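# Turn reversed microplates end for end in their nests

## Task

Three plates sit in nests, and some were loaded reversed. Rotate each reversed plate by a half turn so that, when finished, all three rest flat within the locators of their own original nests, each with well A1 at the nest corner labelled A1. Placement counts only if the plates stay put without the robot holding them. At the end, open the gripper and move the arm away.

## Robot and tools

Robot: a single four-axis plate-handling arm whose gripper always stays level. It has a vertical lift, a shoulder, an elbow and a wrist yaw, plus two fingers with rubber pads. The commanded point, end_effector_position, sits midway between the pads, about 2 to 3 cm behind the fingertips. The fingers extend along the gripper's +x axis and close along its y axis. The gripper cannot tilt; it can only turn about its own z axis.

Frames: the scene frame has its origin on the tabletop directly beneath the arm base, with +z up and +y to the left when facing along +x. Result poses (end_effector_position in metres, end_effector_quat_wxyz) use this frame. The reported hand position can be slightly off, more so at long reach. Motion commands, however, are given in the gripper's own axes.

Plate orientation: on each labelled plate, well A1 is at the labelled short end, in the corner farther from the labelled long side. To reverse a plate, one approach is to set it on the raised nest RG, then regrip it from the opposite end and carry it back.

Row format (shared by both motion tools): exactly 5 numbers, each in [-1, 1], in the order dx, dy, dz, rz, opening. dx, dy, dz and rz are offsets in the gripper's own frame, measured from the hand's measured pose (not from the last commanded pose). A value of 1.0 equals 0.6 m for translation or 180 degrees for rz. Positive rz turns from gripper +x toward +y. opening is absolute, not an offset: +1 is fully open (0.140 m) and -1 is closed, which still leaves a 0.066 m gap. Going from open to closed takes at least about 0.6 s. Because offsets come from the measured pose, repeating a small offset against something rigid does not press harder, but against something that yields it goes further.

Tool execute_actions(actions): a list of actions run in sequence. Each action is a table of 0 to 15 rows, and each row lasts one control step (1/30 s). If a table has fewer than 15 rows, its last row is held for the remaining steps. Every row in an action is an offset from the pose measured at the start of that action, not from the previous row. For the first action in a call, the reference is the last pose reported in this scene. An empty list just returns the current state and images. Results also list end_effector_position at some steps; HELD marks a step where the row was partly or fully held back.

Tool move(target, speed, blocking): target is one 5-number row as above, an offset from the pose in this scene's latest result that shows one. The gripper follows a straight path there over 0.5 to 10 s; anything longer stops short after 10 s. speed is the path's top speed in m/s, from 0.002 to 0.5 (default 0.25); turning is capped at twice that value in rad/s. The path does not slow for obstacles, the hand lags and may overshoot speed, especially with the arm near full extension. Faster contact hits harder, and aiming further past a contact presses harder. The opening is applied at the start. The result adds a move: line giving the ending (done, off_target, moving, held, fault) and the limits applied, plus the distance from target. limits=paced means the sent pose was clipped; limits=held means a check blocked some steps, after which the arm may move much faster than speed. With blocking=false the result returns after 0.5 s while the arm keeps going; execute_actions and new moves are refused until a result shows the move has ended, so use wait or stop first.

Tool wait(seconds): 0 to 10 s, the arm holds its last command; it returns early if a running move ends. Tool stop(): brakes a running move, needing more room when fast; the fingers keep moving. Tool zoom_image(camera, region): camera is cam_high, cam_low or cam_wrist; region is [x0, y0, x1, y1] in image pixels, origin top-left, at most 504 by 504. Tool finished_scene(scene): pass the current scene's number; this is final, and the goal must already hold and remain so.

Cameras: cam_high 896x504, cam_low 896x504, cam_wrist 616x616 fisheye, returned in that order.

Control behaviour: each step, the commanded pose is clipped to within 70 mm and 16 degrees of the measured pose, and the joints move toward it by damped inverse kinematics. After an action the arm continues at most to the last clipped pose, so far targets need further actions. "Hand target" in a result shows where the controller is currently driving. A "pose unreachable" line means the clearance check altered or blocked the command. Joint positions lists lift (m, 0.000 to 0.550), shoulder (-2.000 to 2.000 rad), elbow (-2.800 to 2.800 rad), wrist yaw (-12.566 to 12.566 rad), then the pad gap in metres. Keep the elbow more than 0.4 rad away from 0, or the arm may fold and fault. Joints share speed limits and stop together when reversed; after big moves the arm may not yet be at target.

Gripping: grip_measured reports finger opening on the command scale, possibly offset by about 1 mm for the whole scene. To hold a plate, command an opening below grip_measured; about 0.04 below gives a firm grip, less gives a lighter one. Pads exert roughly 18 N max, but fast closing can squeeze harder. Parts may occasionally be tugged or bumped by outside disturbances.

Avoid: dropping or knocking anything off the table; hard hits, slams and strong pushes. Joint load limits are lift 57 N, shoulder 8.55 N m, elbow 4.27 N m, wrist yaw 1.42 N m, including held weight; reaching one causes a 10 s torque fault stop. Holding loads heats motors: a MOTOR HOT line appears from 85 °C, and at 100 °C an OVER-TEMPERATURE FAULT brakes the arm until it cools. Finish by releasing the plates and retracting.

Each tool is called after "Emit:" as name([rows], argument=value, ...), one row to a line, values as JSON.

## Session

Emit:
execute_actions(actions=[])

Scene clock: 0.00 s.
end_effector_position=(+0.6068, -0.2446, +0.2217) grip_measured=+1.00 end_effector_quat_wxyz=(+0.983, -0.000, -0.000, +0.184)
Joint positions: [ 0.217 -1.346 -1.888 -2.679  0.14 ]
Hand target: +0.607, -0.245, +0.222; +0.983, -0.000, -0.000, +0.184

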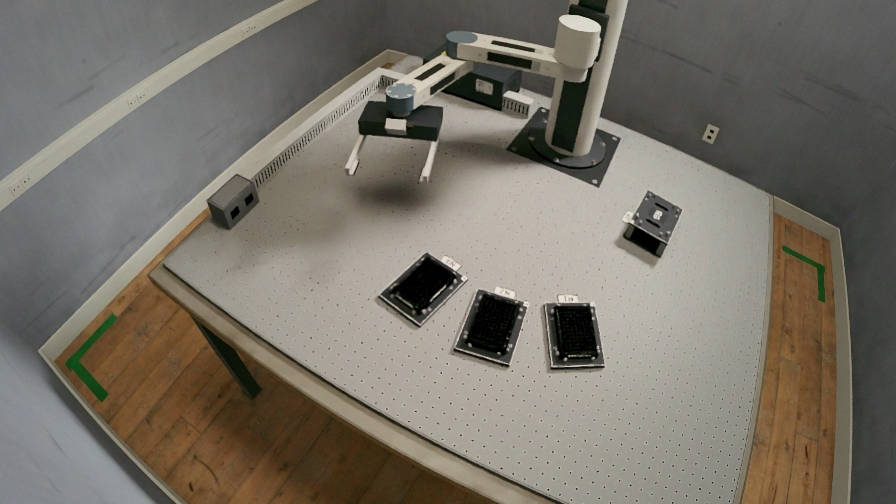

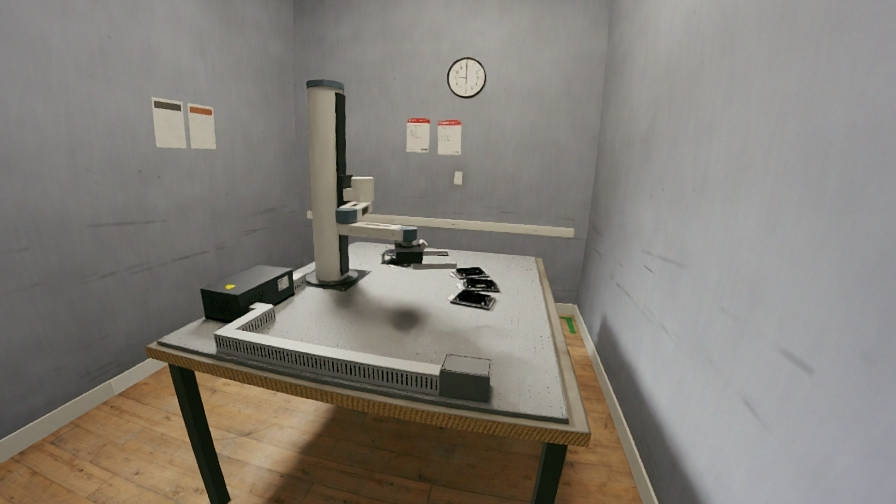

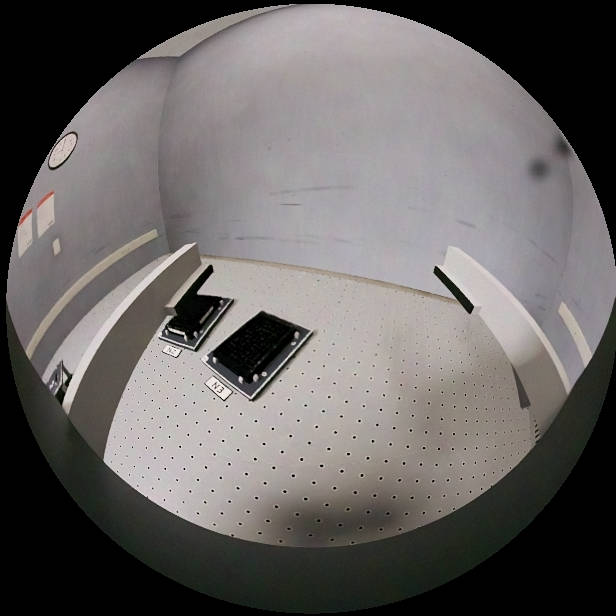

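Emit:
zoom_image(camera="cam_high", region=[360, 230, 640, 400])

Emit:
zoom_image(camera="cam_low", region=[420, 250, 530, 320])

Emit:
zoom_image(camera="cam_wrist", region=[140, 270, 340, 420])

Region (360, 230, 640, 400) of cam_high's 896x504 image, scaled by 1.800, with more detail than that image has; it fills the top 306 rows of this view, and the rest is white.

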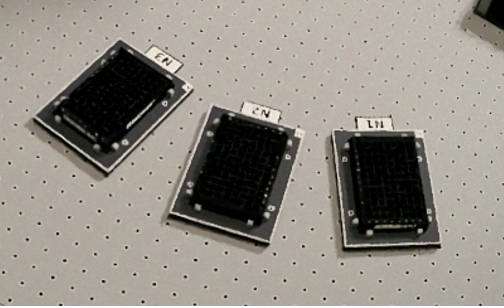

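Region (420, 250, 530, 320) of cam_low's 896x504 image, scaled by 4.582, with more detail than that image has; it fills the top 321 rows of this view, and the rest is white.

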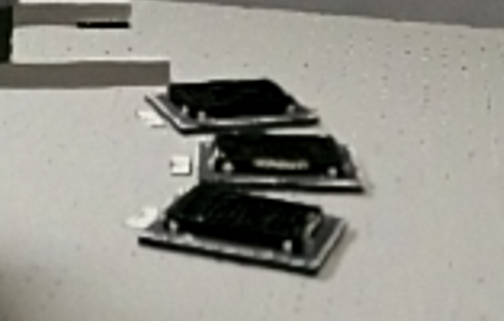

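Region (140, 270, 340, 420) of cam_wrist's 616x616 image, scaled by 2.520, with more detail than that image has; it fills the top 378 rows of this view, and the rest is white.

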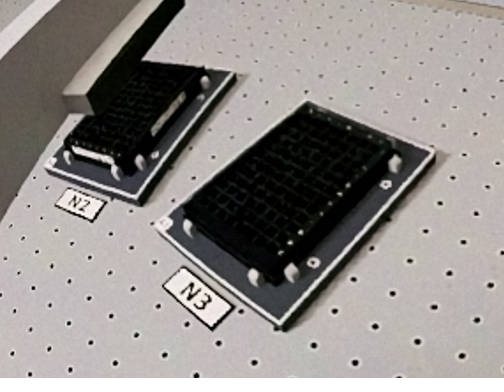

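Emit:
move(target=[0.241, 0.1686, -0.2867, -0.1713, 0.0], speed=0.4)

Emit:
zoom_image(camera="cam_wrist", region=[200, 400, 300, 480])

Emit:
zoom_image(camera="cam_wrist", region=[380, 390, 480, 470])

Scene clock: 18.83 s.
end_effector_position=(+0.7049, -0.0978, +0.0496) grip_measured=+0.00 end_effector_quat_wxyz=(+0.996, -0.000, -0.000, -0.084)
Joint positions: [ 0.045 -0.822 -1.744 -3.886  0.103]
Hand target: +0.705, -0.098, +0.050; +0.996, -0.000, -0.000, -0.084
Off the commanded pose: 0.000 m, 0 deg.
move: done

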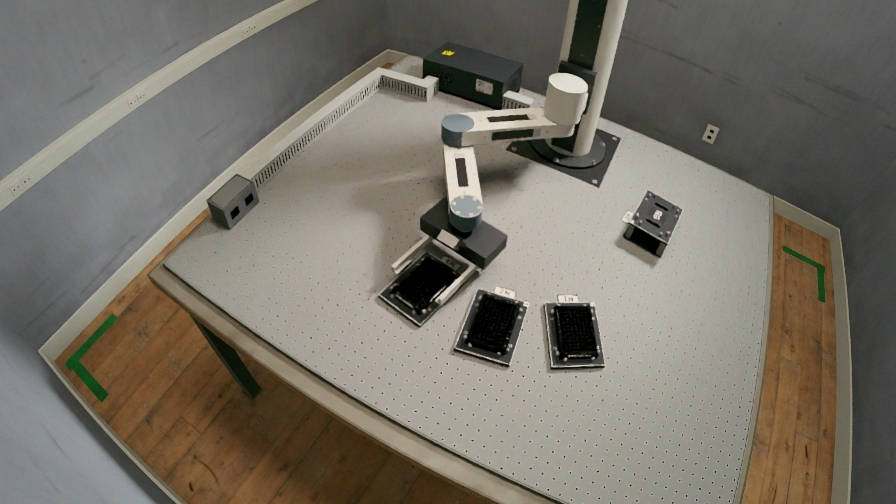

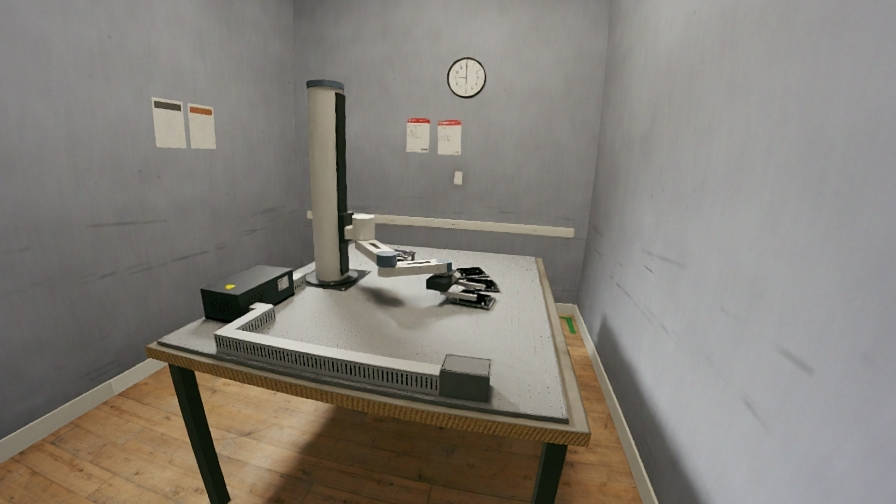

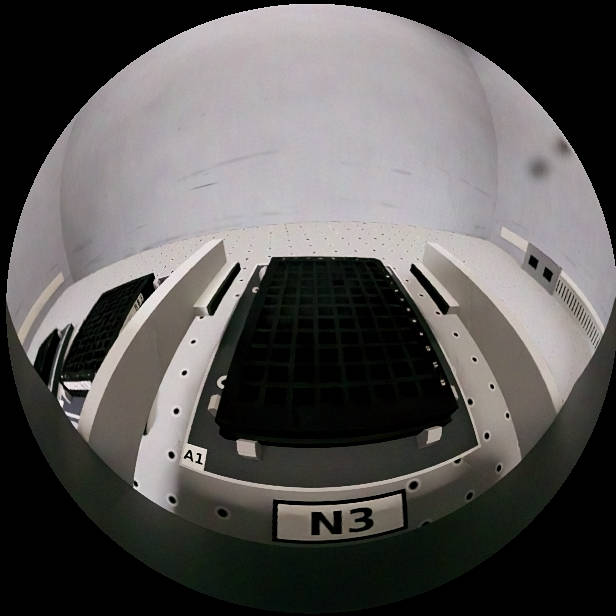

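Region (200, 400, 300, 480) of cam_wrist's 616x616 image, scaled by 5.040, with more detail than that image has; it fills the top 403 rows of this view, and the rest is white.

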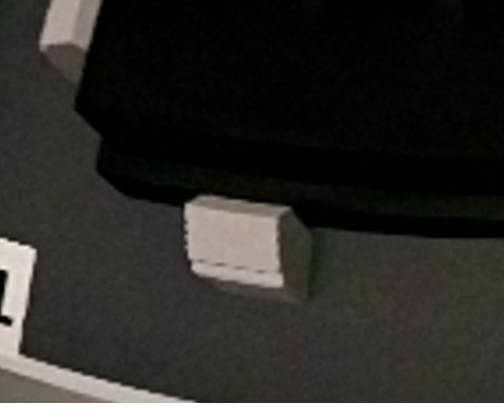

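Region (380, 390, 480, 470) of cam_wrist's 616x616 image, scaled by 5.040, with more detail than that image has; it fills the top 403 rows of this view, and the rest is white.

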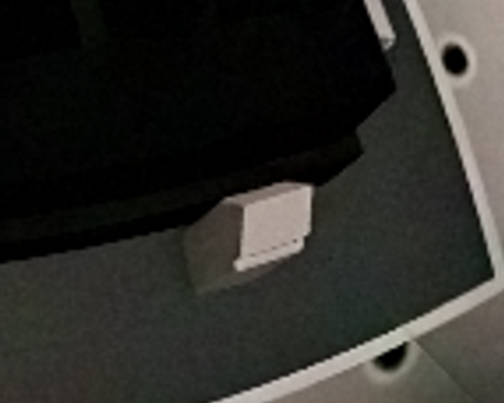

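Emit:
zoom_image(camera="cam_wrist", region=[190, 230, 470, 330])

Region (190, 230, 470, 330) of cam_wrist's 616x616 image, scaled by 1.800, with more detail than that image has; it fills the top 180 rows of this view, and the rest is white.

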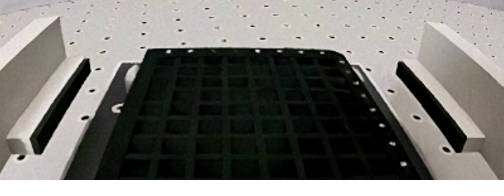

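Emit:
execute_actions([
  [[-0.002,-0.0008,-0.001,-0.0004,-0.04],[-0.004,-0.0015,-0.003,-0.0008,-0.08],[-0.005,-0.0018,-0.005,-0.001,-0.12],[-0.005,-0.0018,-0.008,-0.001,-0.16],[-0.005,-0.0018,-0.011,-0.001,-0.20],[-0.005,-0.0018,-0.014,-0.001,-0.24],[-0.005,-0.0018,-0.017,-0.001,-0.28],[-0.005,-0.0018,-0.02,-0.001,-0.31],[-0.005,-0.0018,-0.022,-0.001,-0.34],[-0.005,-0.0018,-0.0237,-0.001,-0.37],[-0.005,-0.0018,-0.0248,-0.001,-0.40],[-0.005,-0.0018,-0.0248,-0.001,-0.42],[-0.005,-0.0018,-0.0248,-0.001,-0.44]],
])

Emit:
zoom_image(camera="cam_wrist", region=[180, 340, 500, 490])

Emit:
zoom_image(camera="cam_wrist", region=[190, 220, 470, 340])

Scene clock: 39.00 s.
end_effector_position=(+0.7018, -0.0983, +0.0347) grip_measured=-0.44 end_effector_quat_wxyz=(+0.996, -0.000, -0.000, -0.085)
Joint positions: [ 0.03  -0.831 -1.726 -3.897  0.087]
Hand target: +0.702, -0.098, +0.035; +0.996, -0.000, -0.000, -0.086
Off the commanded pose: 0.000 m, 0 deg.
Step readings (end_effector_position):
0: (+0.7049, -0.0978, +0.0496)
1: (+0.7048, -0.0978, +0.0496)
2: (+0.7038, -0.0979, +0.0491)
4: (+0.7020, -0.0983, +0.0468)
8: (+0.7018, -0.0983, +0.0399)
15: end_effector_position above

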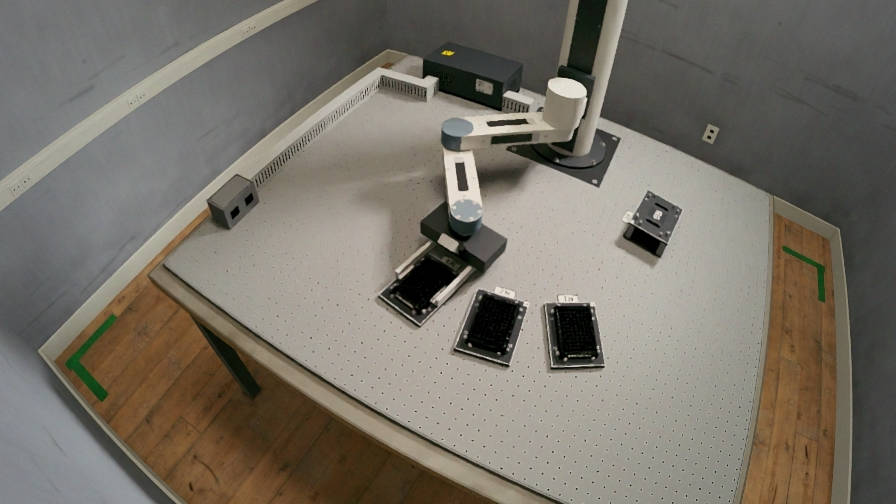

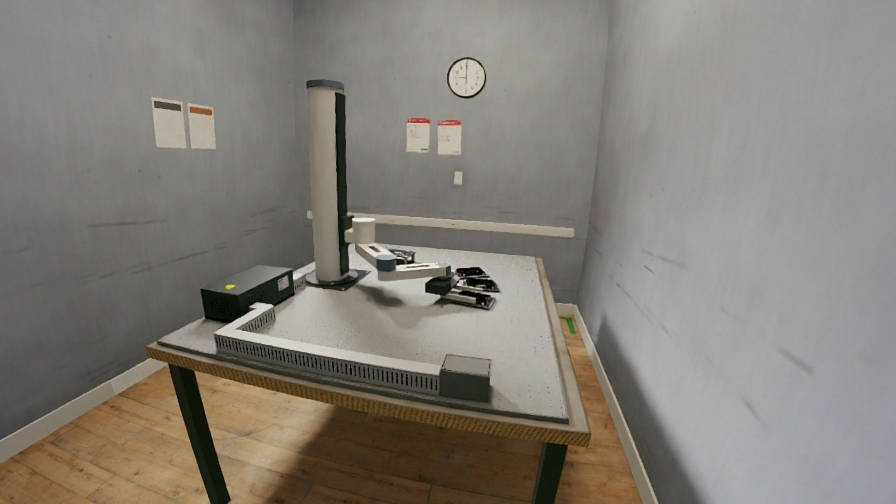

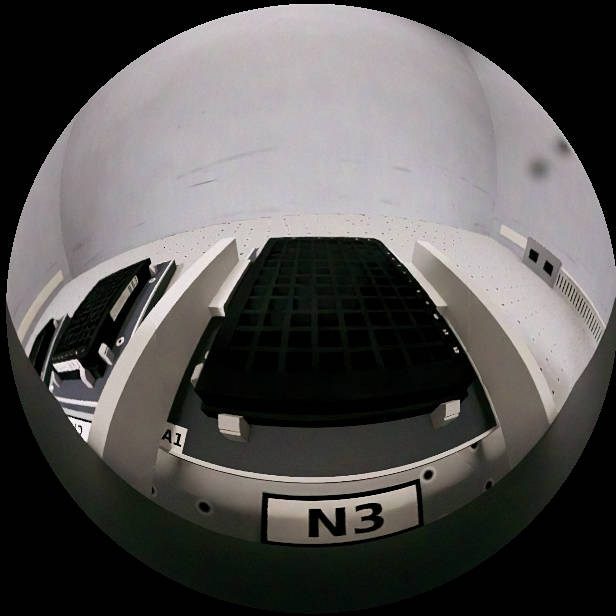

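Region (180, 340, 500, 490) of cam_wrist's 616x616 image, scaled by 1.575, with more detail than that image has; it fills the top 236 rows of this view, and the rest is white.

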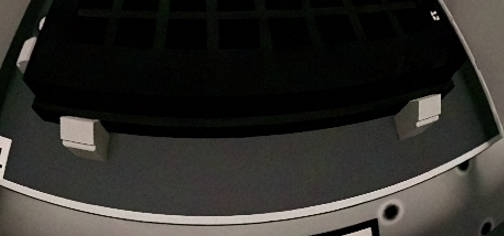

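Region (190, 220, 470, 340) of cam_wrist's 616x616 image, scaled by 1.800, with more detail than that image has; it fills the top 216 rows of this view, and the rest is white.

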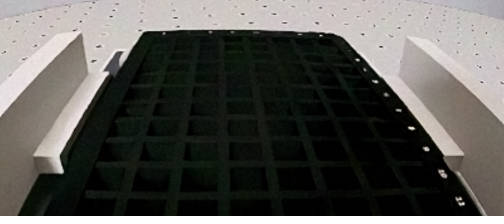

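Emit:
execute_actions([
  [[0,0,0,0,-0.46],[0,0,0,0,-0.48],[0,0,0,0,-0.50],[0,0,0,0,-0.515],[0,0,0,0,-0.53],[0,0,0,0,-0.54],[0,0,0,0,-0.55],[0,0,0,0,-0.56],[0,0,0,0,-0.57],[0,0,0,0,-0.58],[0,0,0,0,-0.59],[0,0,0,0,-0.60],[0,0,0,0,-0.61]],
])

Emit:
zoom_image(camera="cam_high", region=[600, 170, 710, 270])

Scene clock: 42.70 s.
end_effector_position=(+0.7018, -0.0984, +0.0347) grip_measured=-0.56 end_effector_quat_wxyz=(+0.996, -0.000, -0.000, -0.086)
Joint positions: [ 0.03  -0.831 -1.726 -3.897  0.082]
Hand target: +0.702, -0.098, +0.035; +0.996, -0.000, -0.000, -0.085
Off the commanded pose: 0.000 m, 0 deg.
Step readings (end_effector_position):
0: (+0.7018, -0.0983, +0.0347)
1: (+0.7018, -0.0983, +0.0347)
2: (+0.7018, -0.0983, +0.0347)
4: (+0.7018, -0.0983, +0.0347)
8: (+0.7018, -0.0984, +0.0347)
15: end_effector_position above

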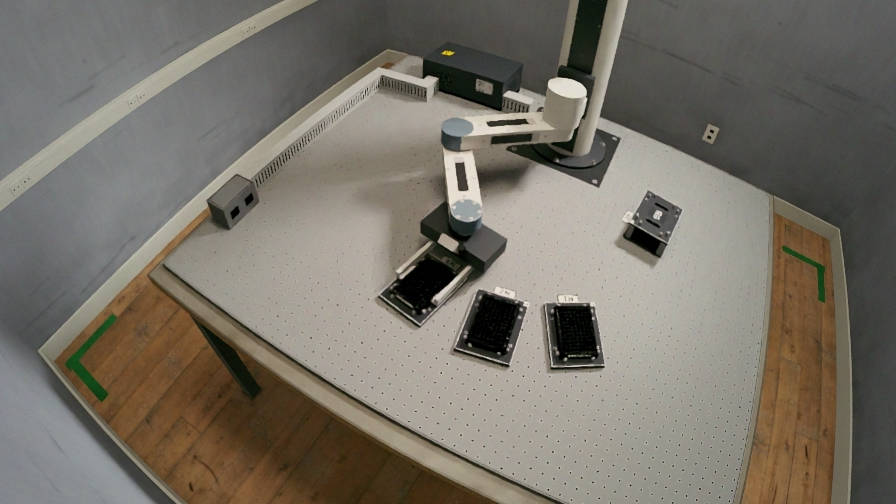

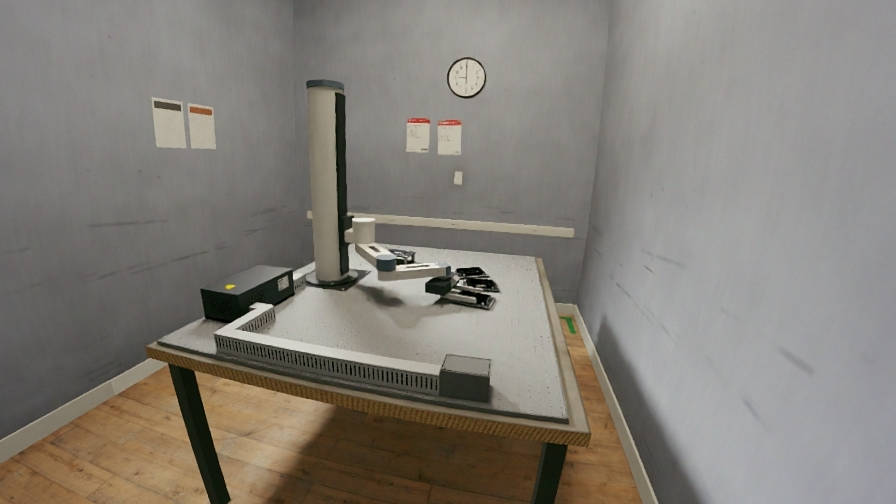

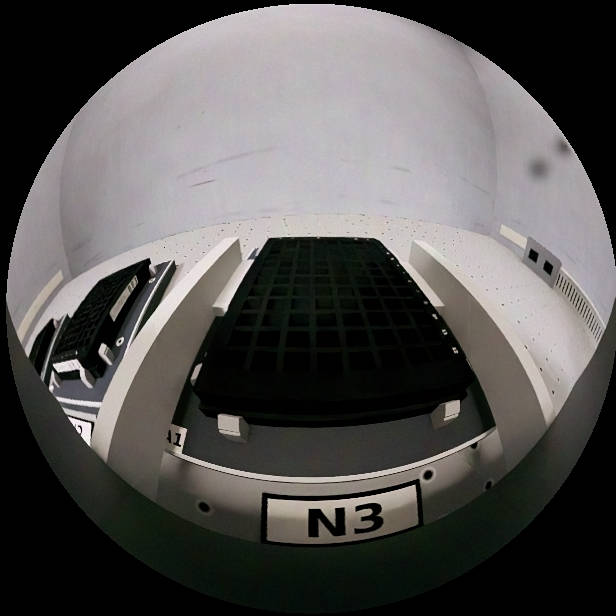

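Region (600, 170, 710, 270) of cam_high's 896x504 image, scaled by 4.582, with more detail than that image has; it fills the top 458 rows of this view, and the rest is white.

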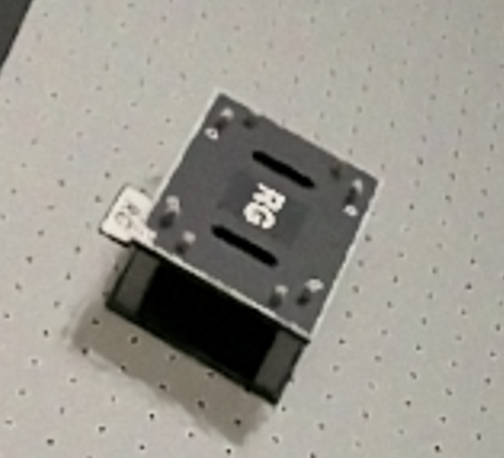

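Emit:
execute_actions([
  [[0,0,0.001,0,-0.61],[0,0,0.003,0,-0.61],[0,0,0.007,0,-0.61],[0,0,0.012,0,-0.61],[0,0,0.019,0,-0.61],[0,0,0.027,0,-0.61],[0,0,0.036,0,-0.61],[0,0,0.046,0,-0.61],[0,0,0.056,0,-0.61],[0,0,0.066,0,-0.61],[0,0,0.075,0,-0.61],[0,0,0.083,0,-0.61],[0,0,0.089,0,-0.61],[0,0,0.093,0,-0.61],[0,0,0.095,0,-0.61]],
])

Scene clock: 59.60 s.
end_effector_position=(+0.7018, -0.0985, +0.0869) grip_measured=-0.56 end_effector_quat_wxyz=(+0.996, -0.000, -0.000, -0.086)
Joint positions: [ 0.082 -0.831 -1.726 -3.897  0.082]
Hand target: +0.702, -0.098, +0.092; +0.996, -0.000, -0.000, -0.086
Off the commanded pose: 0.005 m, 0 deg.
Step readings (end_effector_position):
0: (+0.7018, -0.0984, +0.0347)
1: (+0.7018, -0.0984, +0.0348)
2: (+0.7018, -0.0985, +0.0353)
4: (+0.7018, -0.0985, +0.0382)
8: (+0.7018, -0.0985, +0.0517)
15: end_effector_position above

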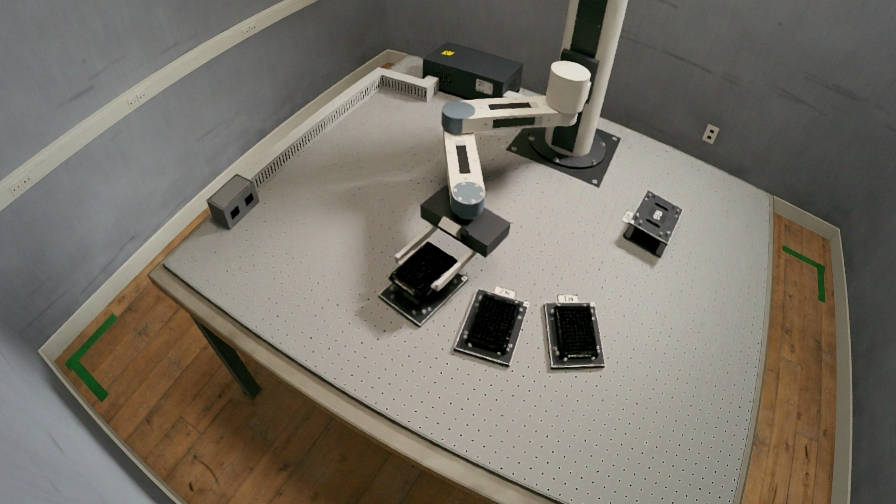

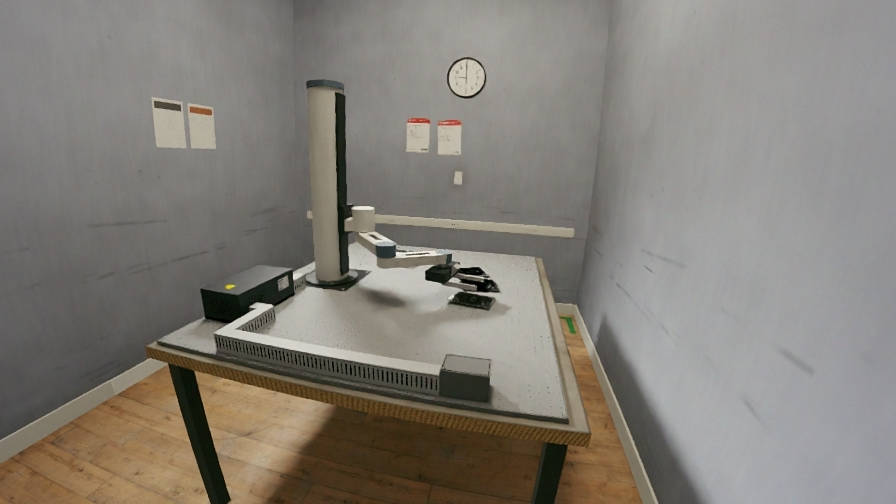

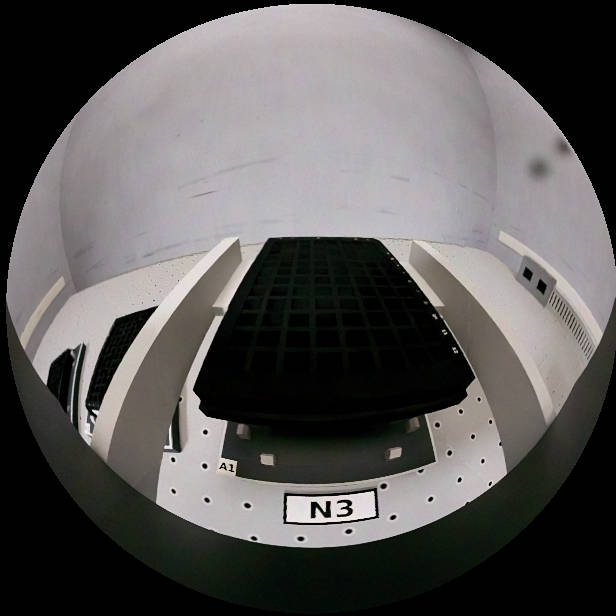

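Emit:
move(target=[-0.9123, 0.5739, 0.0235, 0.0226, -0.61], speed=0.5)

Emit:
zoom_image(camera="cam_wrist", region=[200, 400, 300, 480])

Emit:
zoom_image(camera="cam_wrist", region=[380, 390, 480, 470])

Scene clock: 66.23 s.
end_effector_position=(+0.2209, +0.3340, +0.1010) grip_measured=-0.56 end_effector_quat_wxyz=(+0.999, -0.000, -0.000, -0.050)
Joint positions: [ 0.096  1.105 -1.525 -5.964  0.082]
Hand target: +0.221, +0.334, +0.101; +0.999, -0.000, -0.000, -0.050
Off the commanded pose: 0.001 m, 0 deg.
move: done; limits=paced

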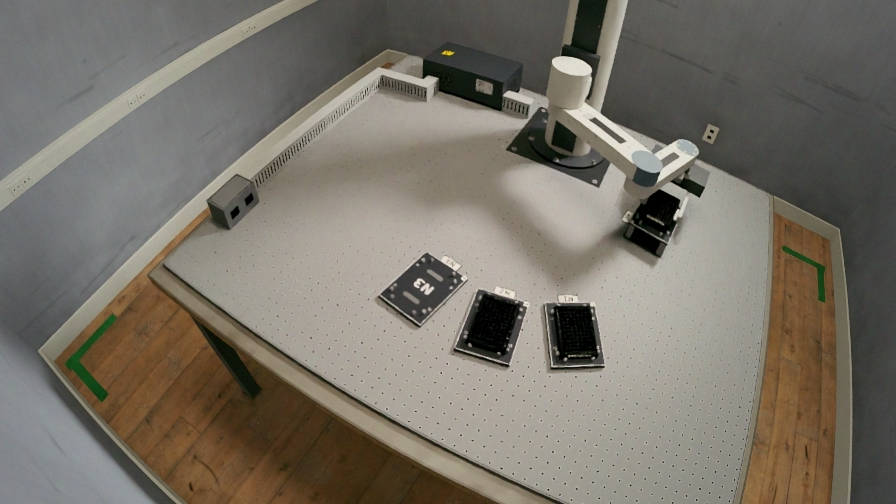

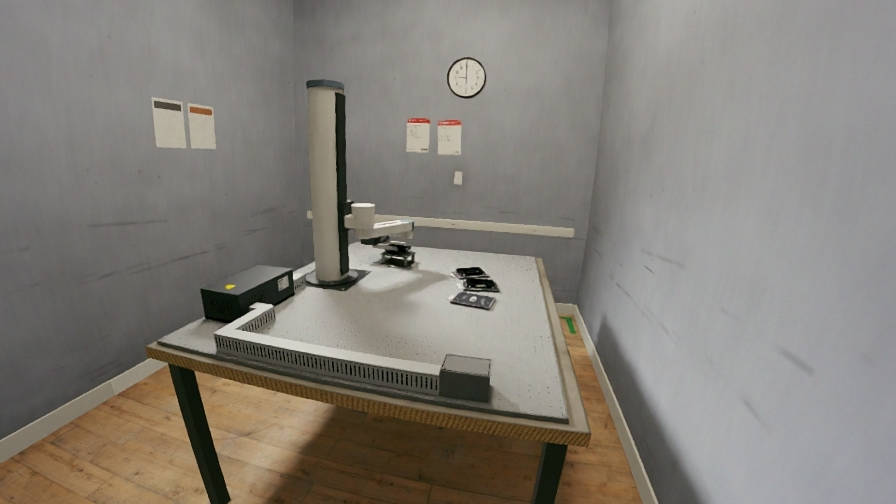

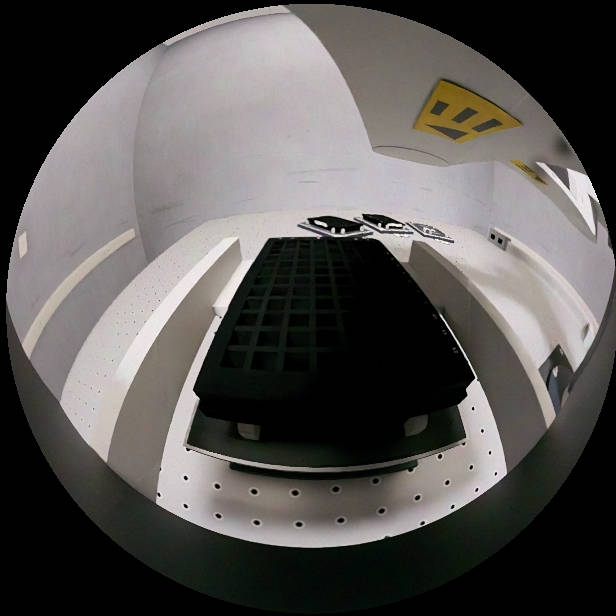

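Region (200, 400, 300, 480) of cam_wrist's 616x616 image, scaled by 5.040, with more detail than that image has; it fills the top 403 rows of this view, and the rest is white.

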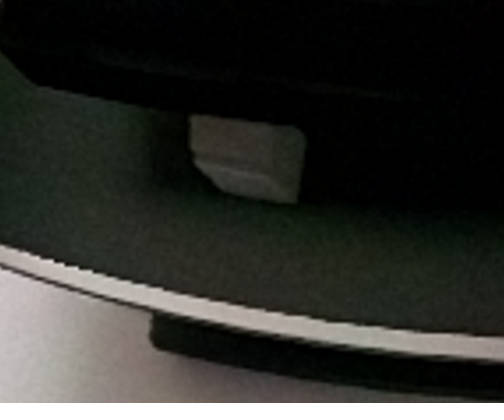

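Region (380, 390, 480, 470) of cam_wrist's 616x616 image, scaled by 5.040, with more detail than that image has; it fills the top 403 rows of this view, and the rest is white.

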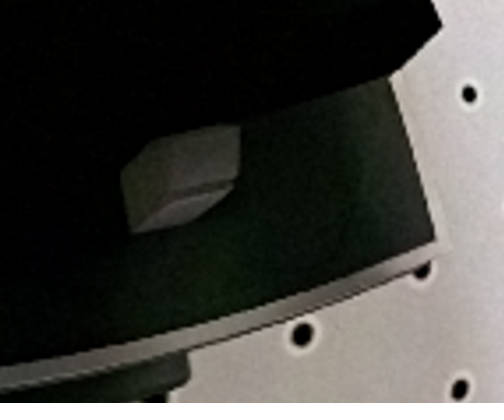

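Emit:
execute_actions([
  [[0.002,-0.0001,-0.001,-0.002,-0.61],[0.004,-0.0002,-0.002,-0.004,-0.61],[0.006,-0.0003,-0.0035,-0.006,-0.61],[0.0075,-0.0004,-0.0047,-0.0075,-0.61],[0.0084,-0.0004,-0.0055,-0.0083,-0.61]],
])

Emit:
zoom_image(camera="cam_wrist", region=[200, 400, 300, 480])

Emit:
zoom_image(camera="cam_wrist", region=[380, 390, 480, 470])

Scene clock: 73.47 s.
end_effector_position=(+0.2260, +0.3333, +0.0977) grip_measured=-0.56 end_effector_quat_wxyz=(+0.998, -0.000, -0.000, -0.063)
Joint positions: [ 0.093  1.092 -1.533 -5.968  0.082]
Hand target: +0.226, +0.333, +0.098; +0.998, -0.000, -0.000, -0.063
Off the commanded pose: 0.000 m, 0 deg.
Step readings (end_effector_position):
0: (+0.2209, +0.3340, +0.1010)
1: (+0.2210, +0.3340, +0.1010)
2: (+0.2219, +0.3339, +0.1004)
4: (+0.2243, +0.3335, +0.0990)
8: (+0.2260, +0.3333, +0.0976)
15: end_effector_position above

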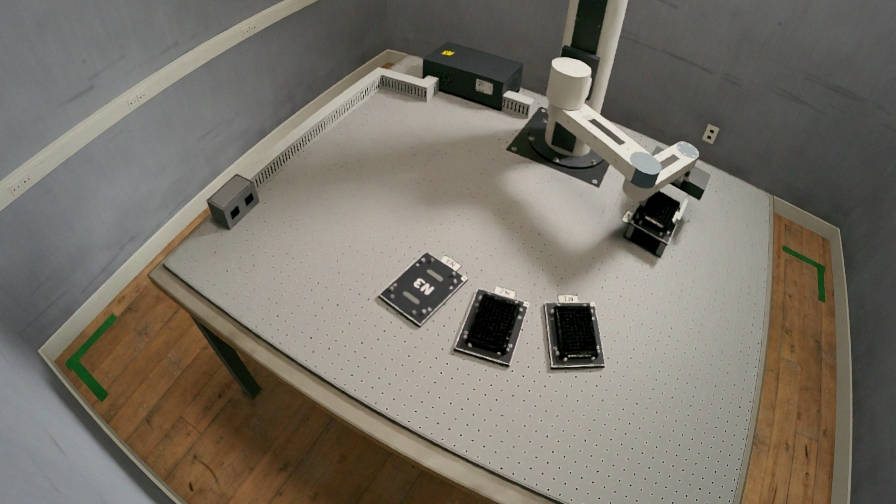

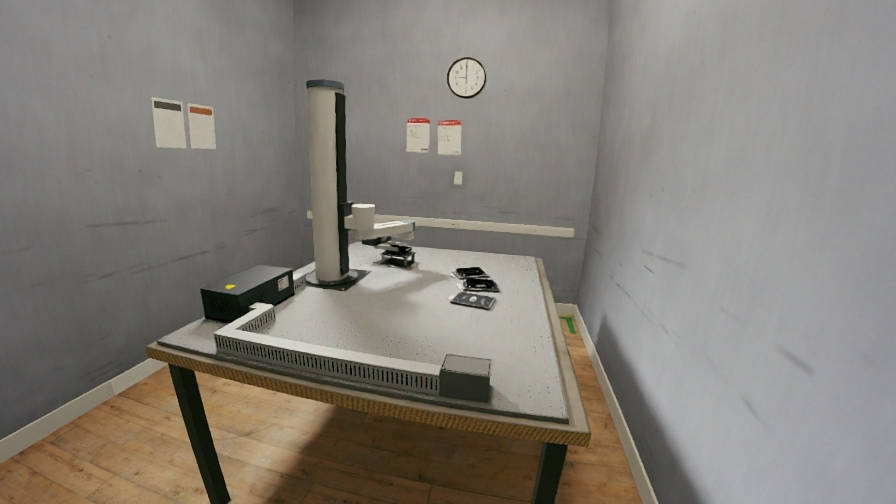

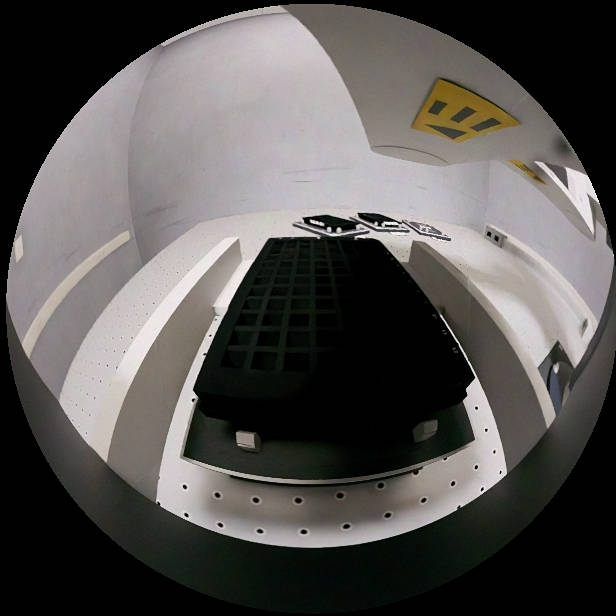

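Region (200, 400, 300, 480) of cam_wrist's 616x616 image, scaled by 5.040, with more detail than that image has; it fills the top 403 rows of this view, and the rest is white.

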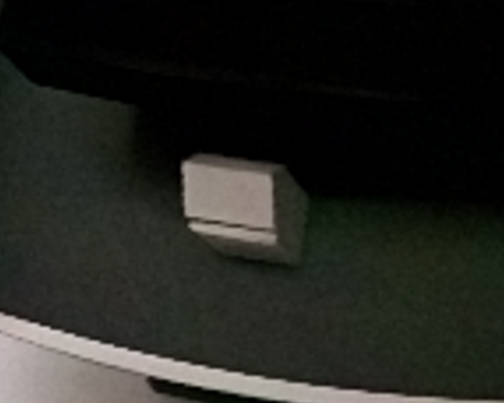

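Region (380, 390, 480, 470) of cam_wrist's 616x616 image, scaled by 5.040, with more detail than that image has; it fills the top 403 rows of this view, and the rest is white.

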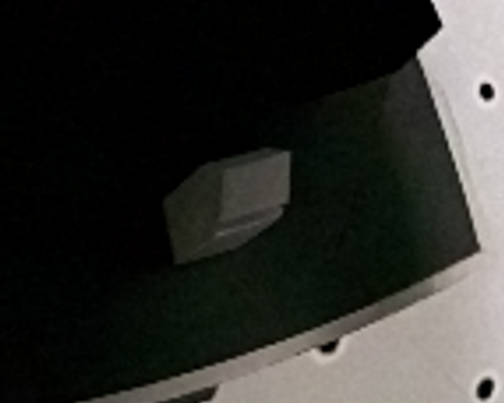

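Emit:
execute_actions([
  [[0,0,-0.001,0,-0.61],[0,0,-0.003,0,-0.61],[0,0,-0.0055,0,-0.61],[0,0,-0.008,0,-0.61],[0,0,-0.0105,0,-0.61],[0,0,-0.013,0,-0.61],[0,0,-0.0155,0,-0.61],[0,0,-0.018,0,-0.61],[0,0,-0.02,0,-0.61],[0,0,-0.0217,0,-0.61],[0,0,-0.023,0,-0.61],[0,0,-0.024,0,-0.61],[0,0,-0.0246,0,-0.61]],
])

Emit:
zoom_image(camera="cam_wrist", region=[180, 340, 500, 490])

Emit:
zoom_image(camera="cam_high", region=[600, 170, 710, 270])

Scene clock: 78.47 s.
end_effector_position=(+0.2259, +0.3330, +0.0829) grip_measured=-0.56 end_effector_quat_wxyz=(+0.998, -0.000, -0.000, -0.064)
Joint positions: [ 0.078  1.092 -1.533 -5.971  0.082]
Hand target: +0.226, +0.333, +0.083; +0.998, -0.000, -0.000, -0.063
Off the commanded pose: 0.000 m, 0 deg.
Step readings (end_effector_position):
0: (+0.2260, +0.3333, +0.0977)
1: (+0.2260, +0.3333, +0.0976)
2: (+0.2260, +0.3333, +0.0971)
4: (+0.2260, +0.3333, +0.0946)
8: (+0.2259, +0.3331, +0.0887)
15: end_effector_position above

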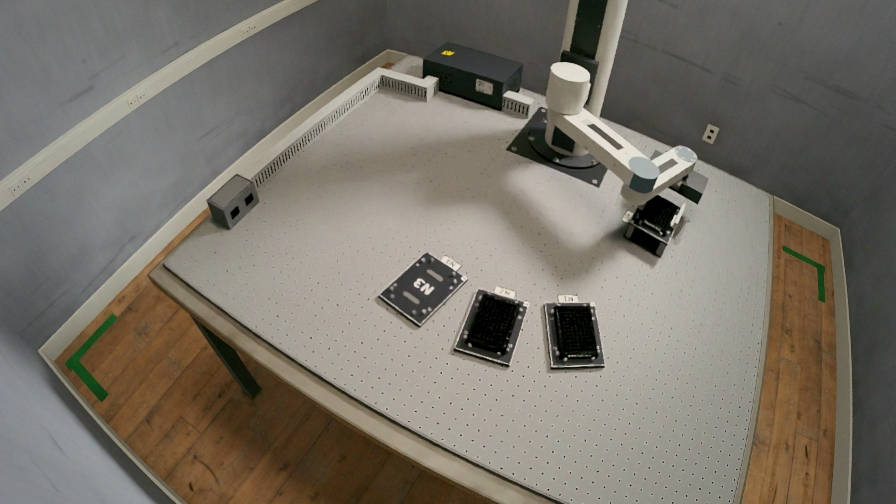

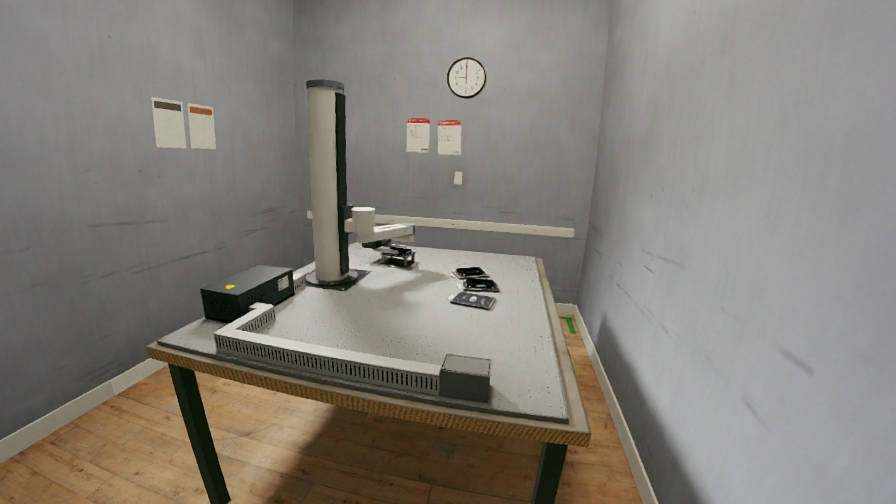

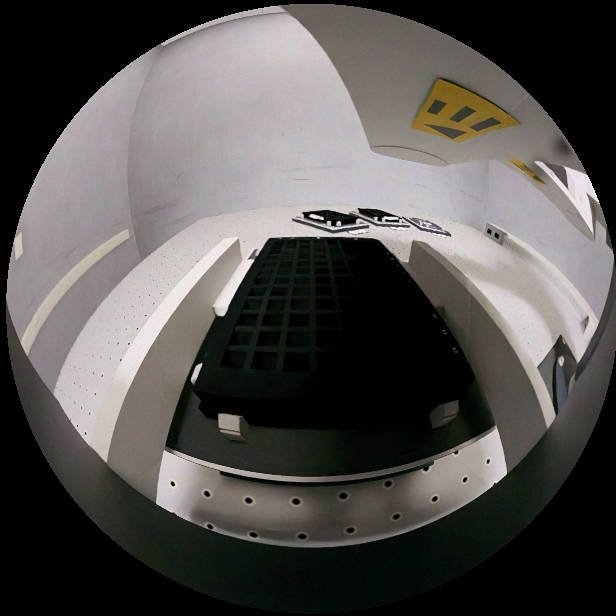

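Region (180, 340, 500, 490) of cam_wrist's 616x616 image, scaled by 1.575, with more detail than that image has; it fills the top 236 rows of this view, and the rest is white.

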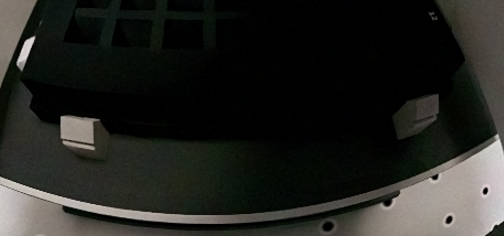

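Region (600, 170, 710, 270) of cam_high's 896x504 image, scaled by 4.582, with more detail than that image has; it fills the top 458 rows of this view, and the rest is white.

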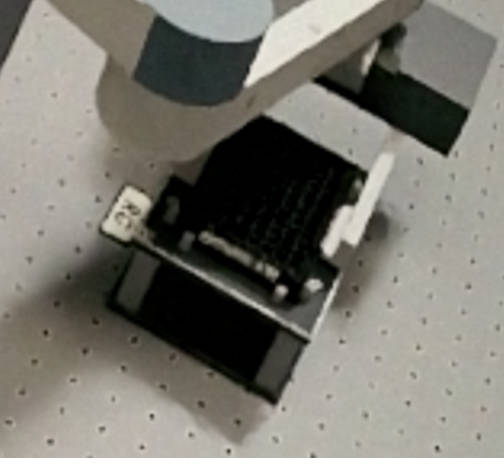

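Emit:
execute_actions([
  [[0,0,0,0,-0.56],[0,0,0,0,-0.5],[0,0,0,0,-0.43],[0,0,0,0,-0.35],[0,0,0.001,0,-0.27],[0,0,0.004,0,-0.2],[0,0,0.008,0,-0.13],[0,0,0.013,0,-0.07],[0,0,0.018,0,-0.02],[0,0,0.023,0,0],[0,0,0.027,0,0],[0,0,0.029,-0.004,0],[0,0,0.03,-0.012,0],[0,0,0.03,-0.024,0],[0,0,0.03,-0.04,0]],
  [[0,0,0.003,-0.04,0],[0,0,0.003,-0.062,0],[0,0,0.003,-0.085,0],[0,0,0.003,-0.108,0],[0,0,0.003,-0.132,0],[0,0,0.003,-0.156,0],[0,0,0.003,-0.18,0],[0,0,0.003,-0.204,0],[0,0,0.003,-0.228,0],[0,0,0.003,-0.252,0],[0,0,0.003,-0.276,0],[0,0,0.003,-0.3,0],[0,0,0.003,-0.324,0],[0,0,0.003,-0.348,0],[0,0,0.003,-0.372,0]],
  [[0,0,0,-0.08,0],[0,0,0,-0.104,0],[0,0,0,-0.128,0],[0,0,0,-0.152,0],[0,0,0,-0.176,0],[0,0,0,-0.2,0],[0,0,0,-0.224,0],[0,0,0,-0.248,0],[0,0,0,-0.272,0],[0,0,0,-0.296,0],[0,0,0,-0.32,0],[0,0,0,-0.344,0],[0,0,0,-0.368,0],[0,0,0,-0.392,0],[0,0,0,-0.416,0]],
  [[0,0,0,-0.08,0],[0,0,0,-0.104,0],[0,0,0,-0.128,0],[0,0,0,-0.152,0],[0,0,0,-0.176,0],[0,0,0,-0.2,0],[0,0,0,-0.222,0],[0,0,0,-0.242,0],[0,0,0,-0.26,0],[0,0,0,-0.275,0],[0,0,0,-0.287,0],[0,0,0,-0.295,0],[0,0,0,-0.3,0]],
])

Scene clock: 95.17 s.
end_effector_position=(+0.2263, +0.3374, +0.1028) grip_measured=+0.00 end_effector_quat_wxyz=(-0.037, +0.000, +0.000, +0.999)
Joint positions: [ 0.098  0.429 -1.731 -8.048  0.103]
Hand target: +0.226, +0.337, +0.103; +0.001, +0.000, +0.000, +1.000
Off the commanded pose: 0.001 m, 5 deg.
Step readings (end_effector_position; steps 1 to 15: 1st action; 16 to 30: 2nd action; 31 to 45: 3rd action; 46 to 60: 4th action):
0: (+0.2259, +0.3330, +0.0829)
1: (+0.2259, +0.3330, +0.0829)
2: (+0.2259, +0.3329, +0.0829)
4: (+0.2259, +0.3330, +0.0829)
8: (+0.2259, +0.3330, +0.0868)
15: (+0.2258, +0.3329, +0.1010)
16: (+0.2257, +0.3329, +0.1009)
17: (+0.2255, +0.3329, +0.1011)
19: (+0.2251, +0.3329, +0.1024)
23: (+0.2246, +0.3331, +0.1028)
30: (+0.2232, +0.3345, +0.1028)
31: (+0.2227, +0.3348, +0.1028)
32: (+0.2230, +0.3354, +0.1028)
34: (+0.2223, +0.3363, +0.1028)
38: (+0.2234, +0.3368, +0.1028)
45: (+0.2248, +0.3374, +0.1028)
46: (+0.2245, +0.3369, +0.1028)
47: (+0.2246, +0.3371, +0.1028)
49: (+0.2253, +0.3380, +0.1028)
53: (+0.2259, +0.3381, +0.1028)
60: end_effector_position above

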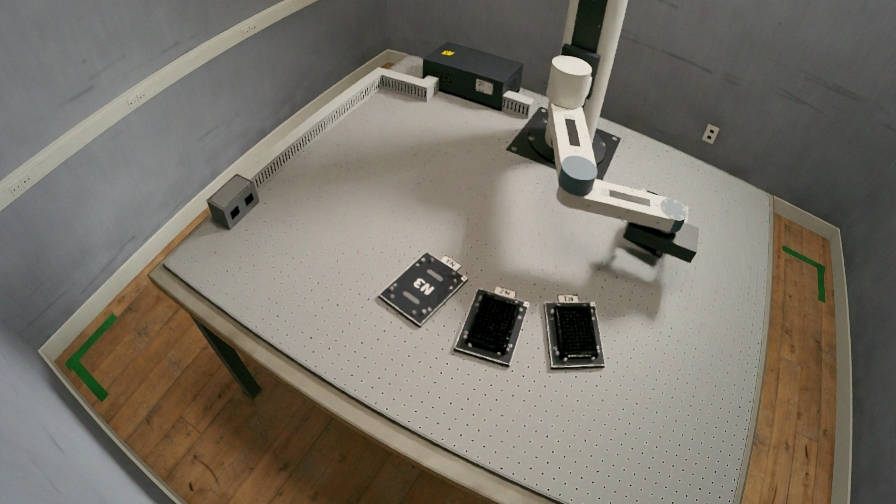

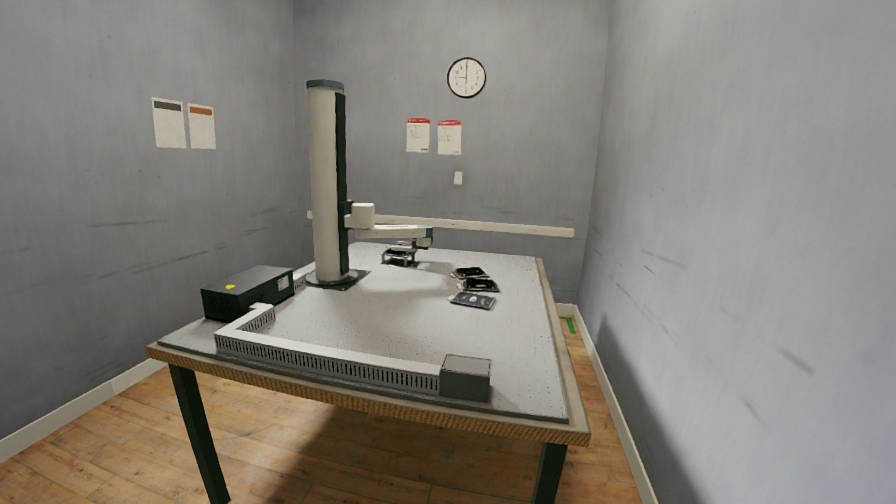

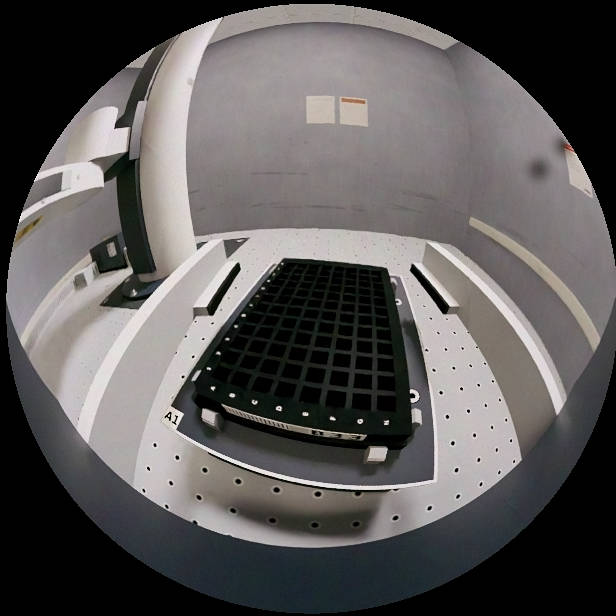

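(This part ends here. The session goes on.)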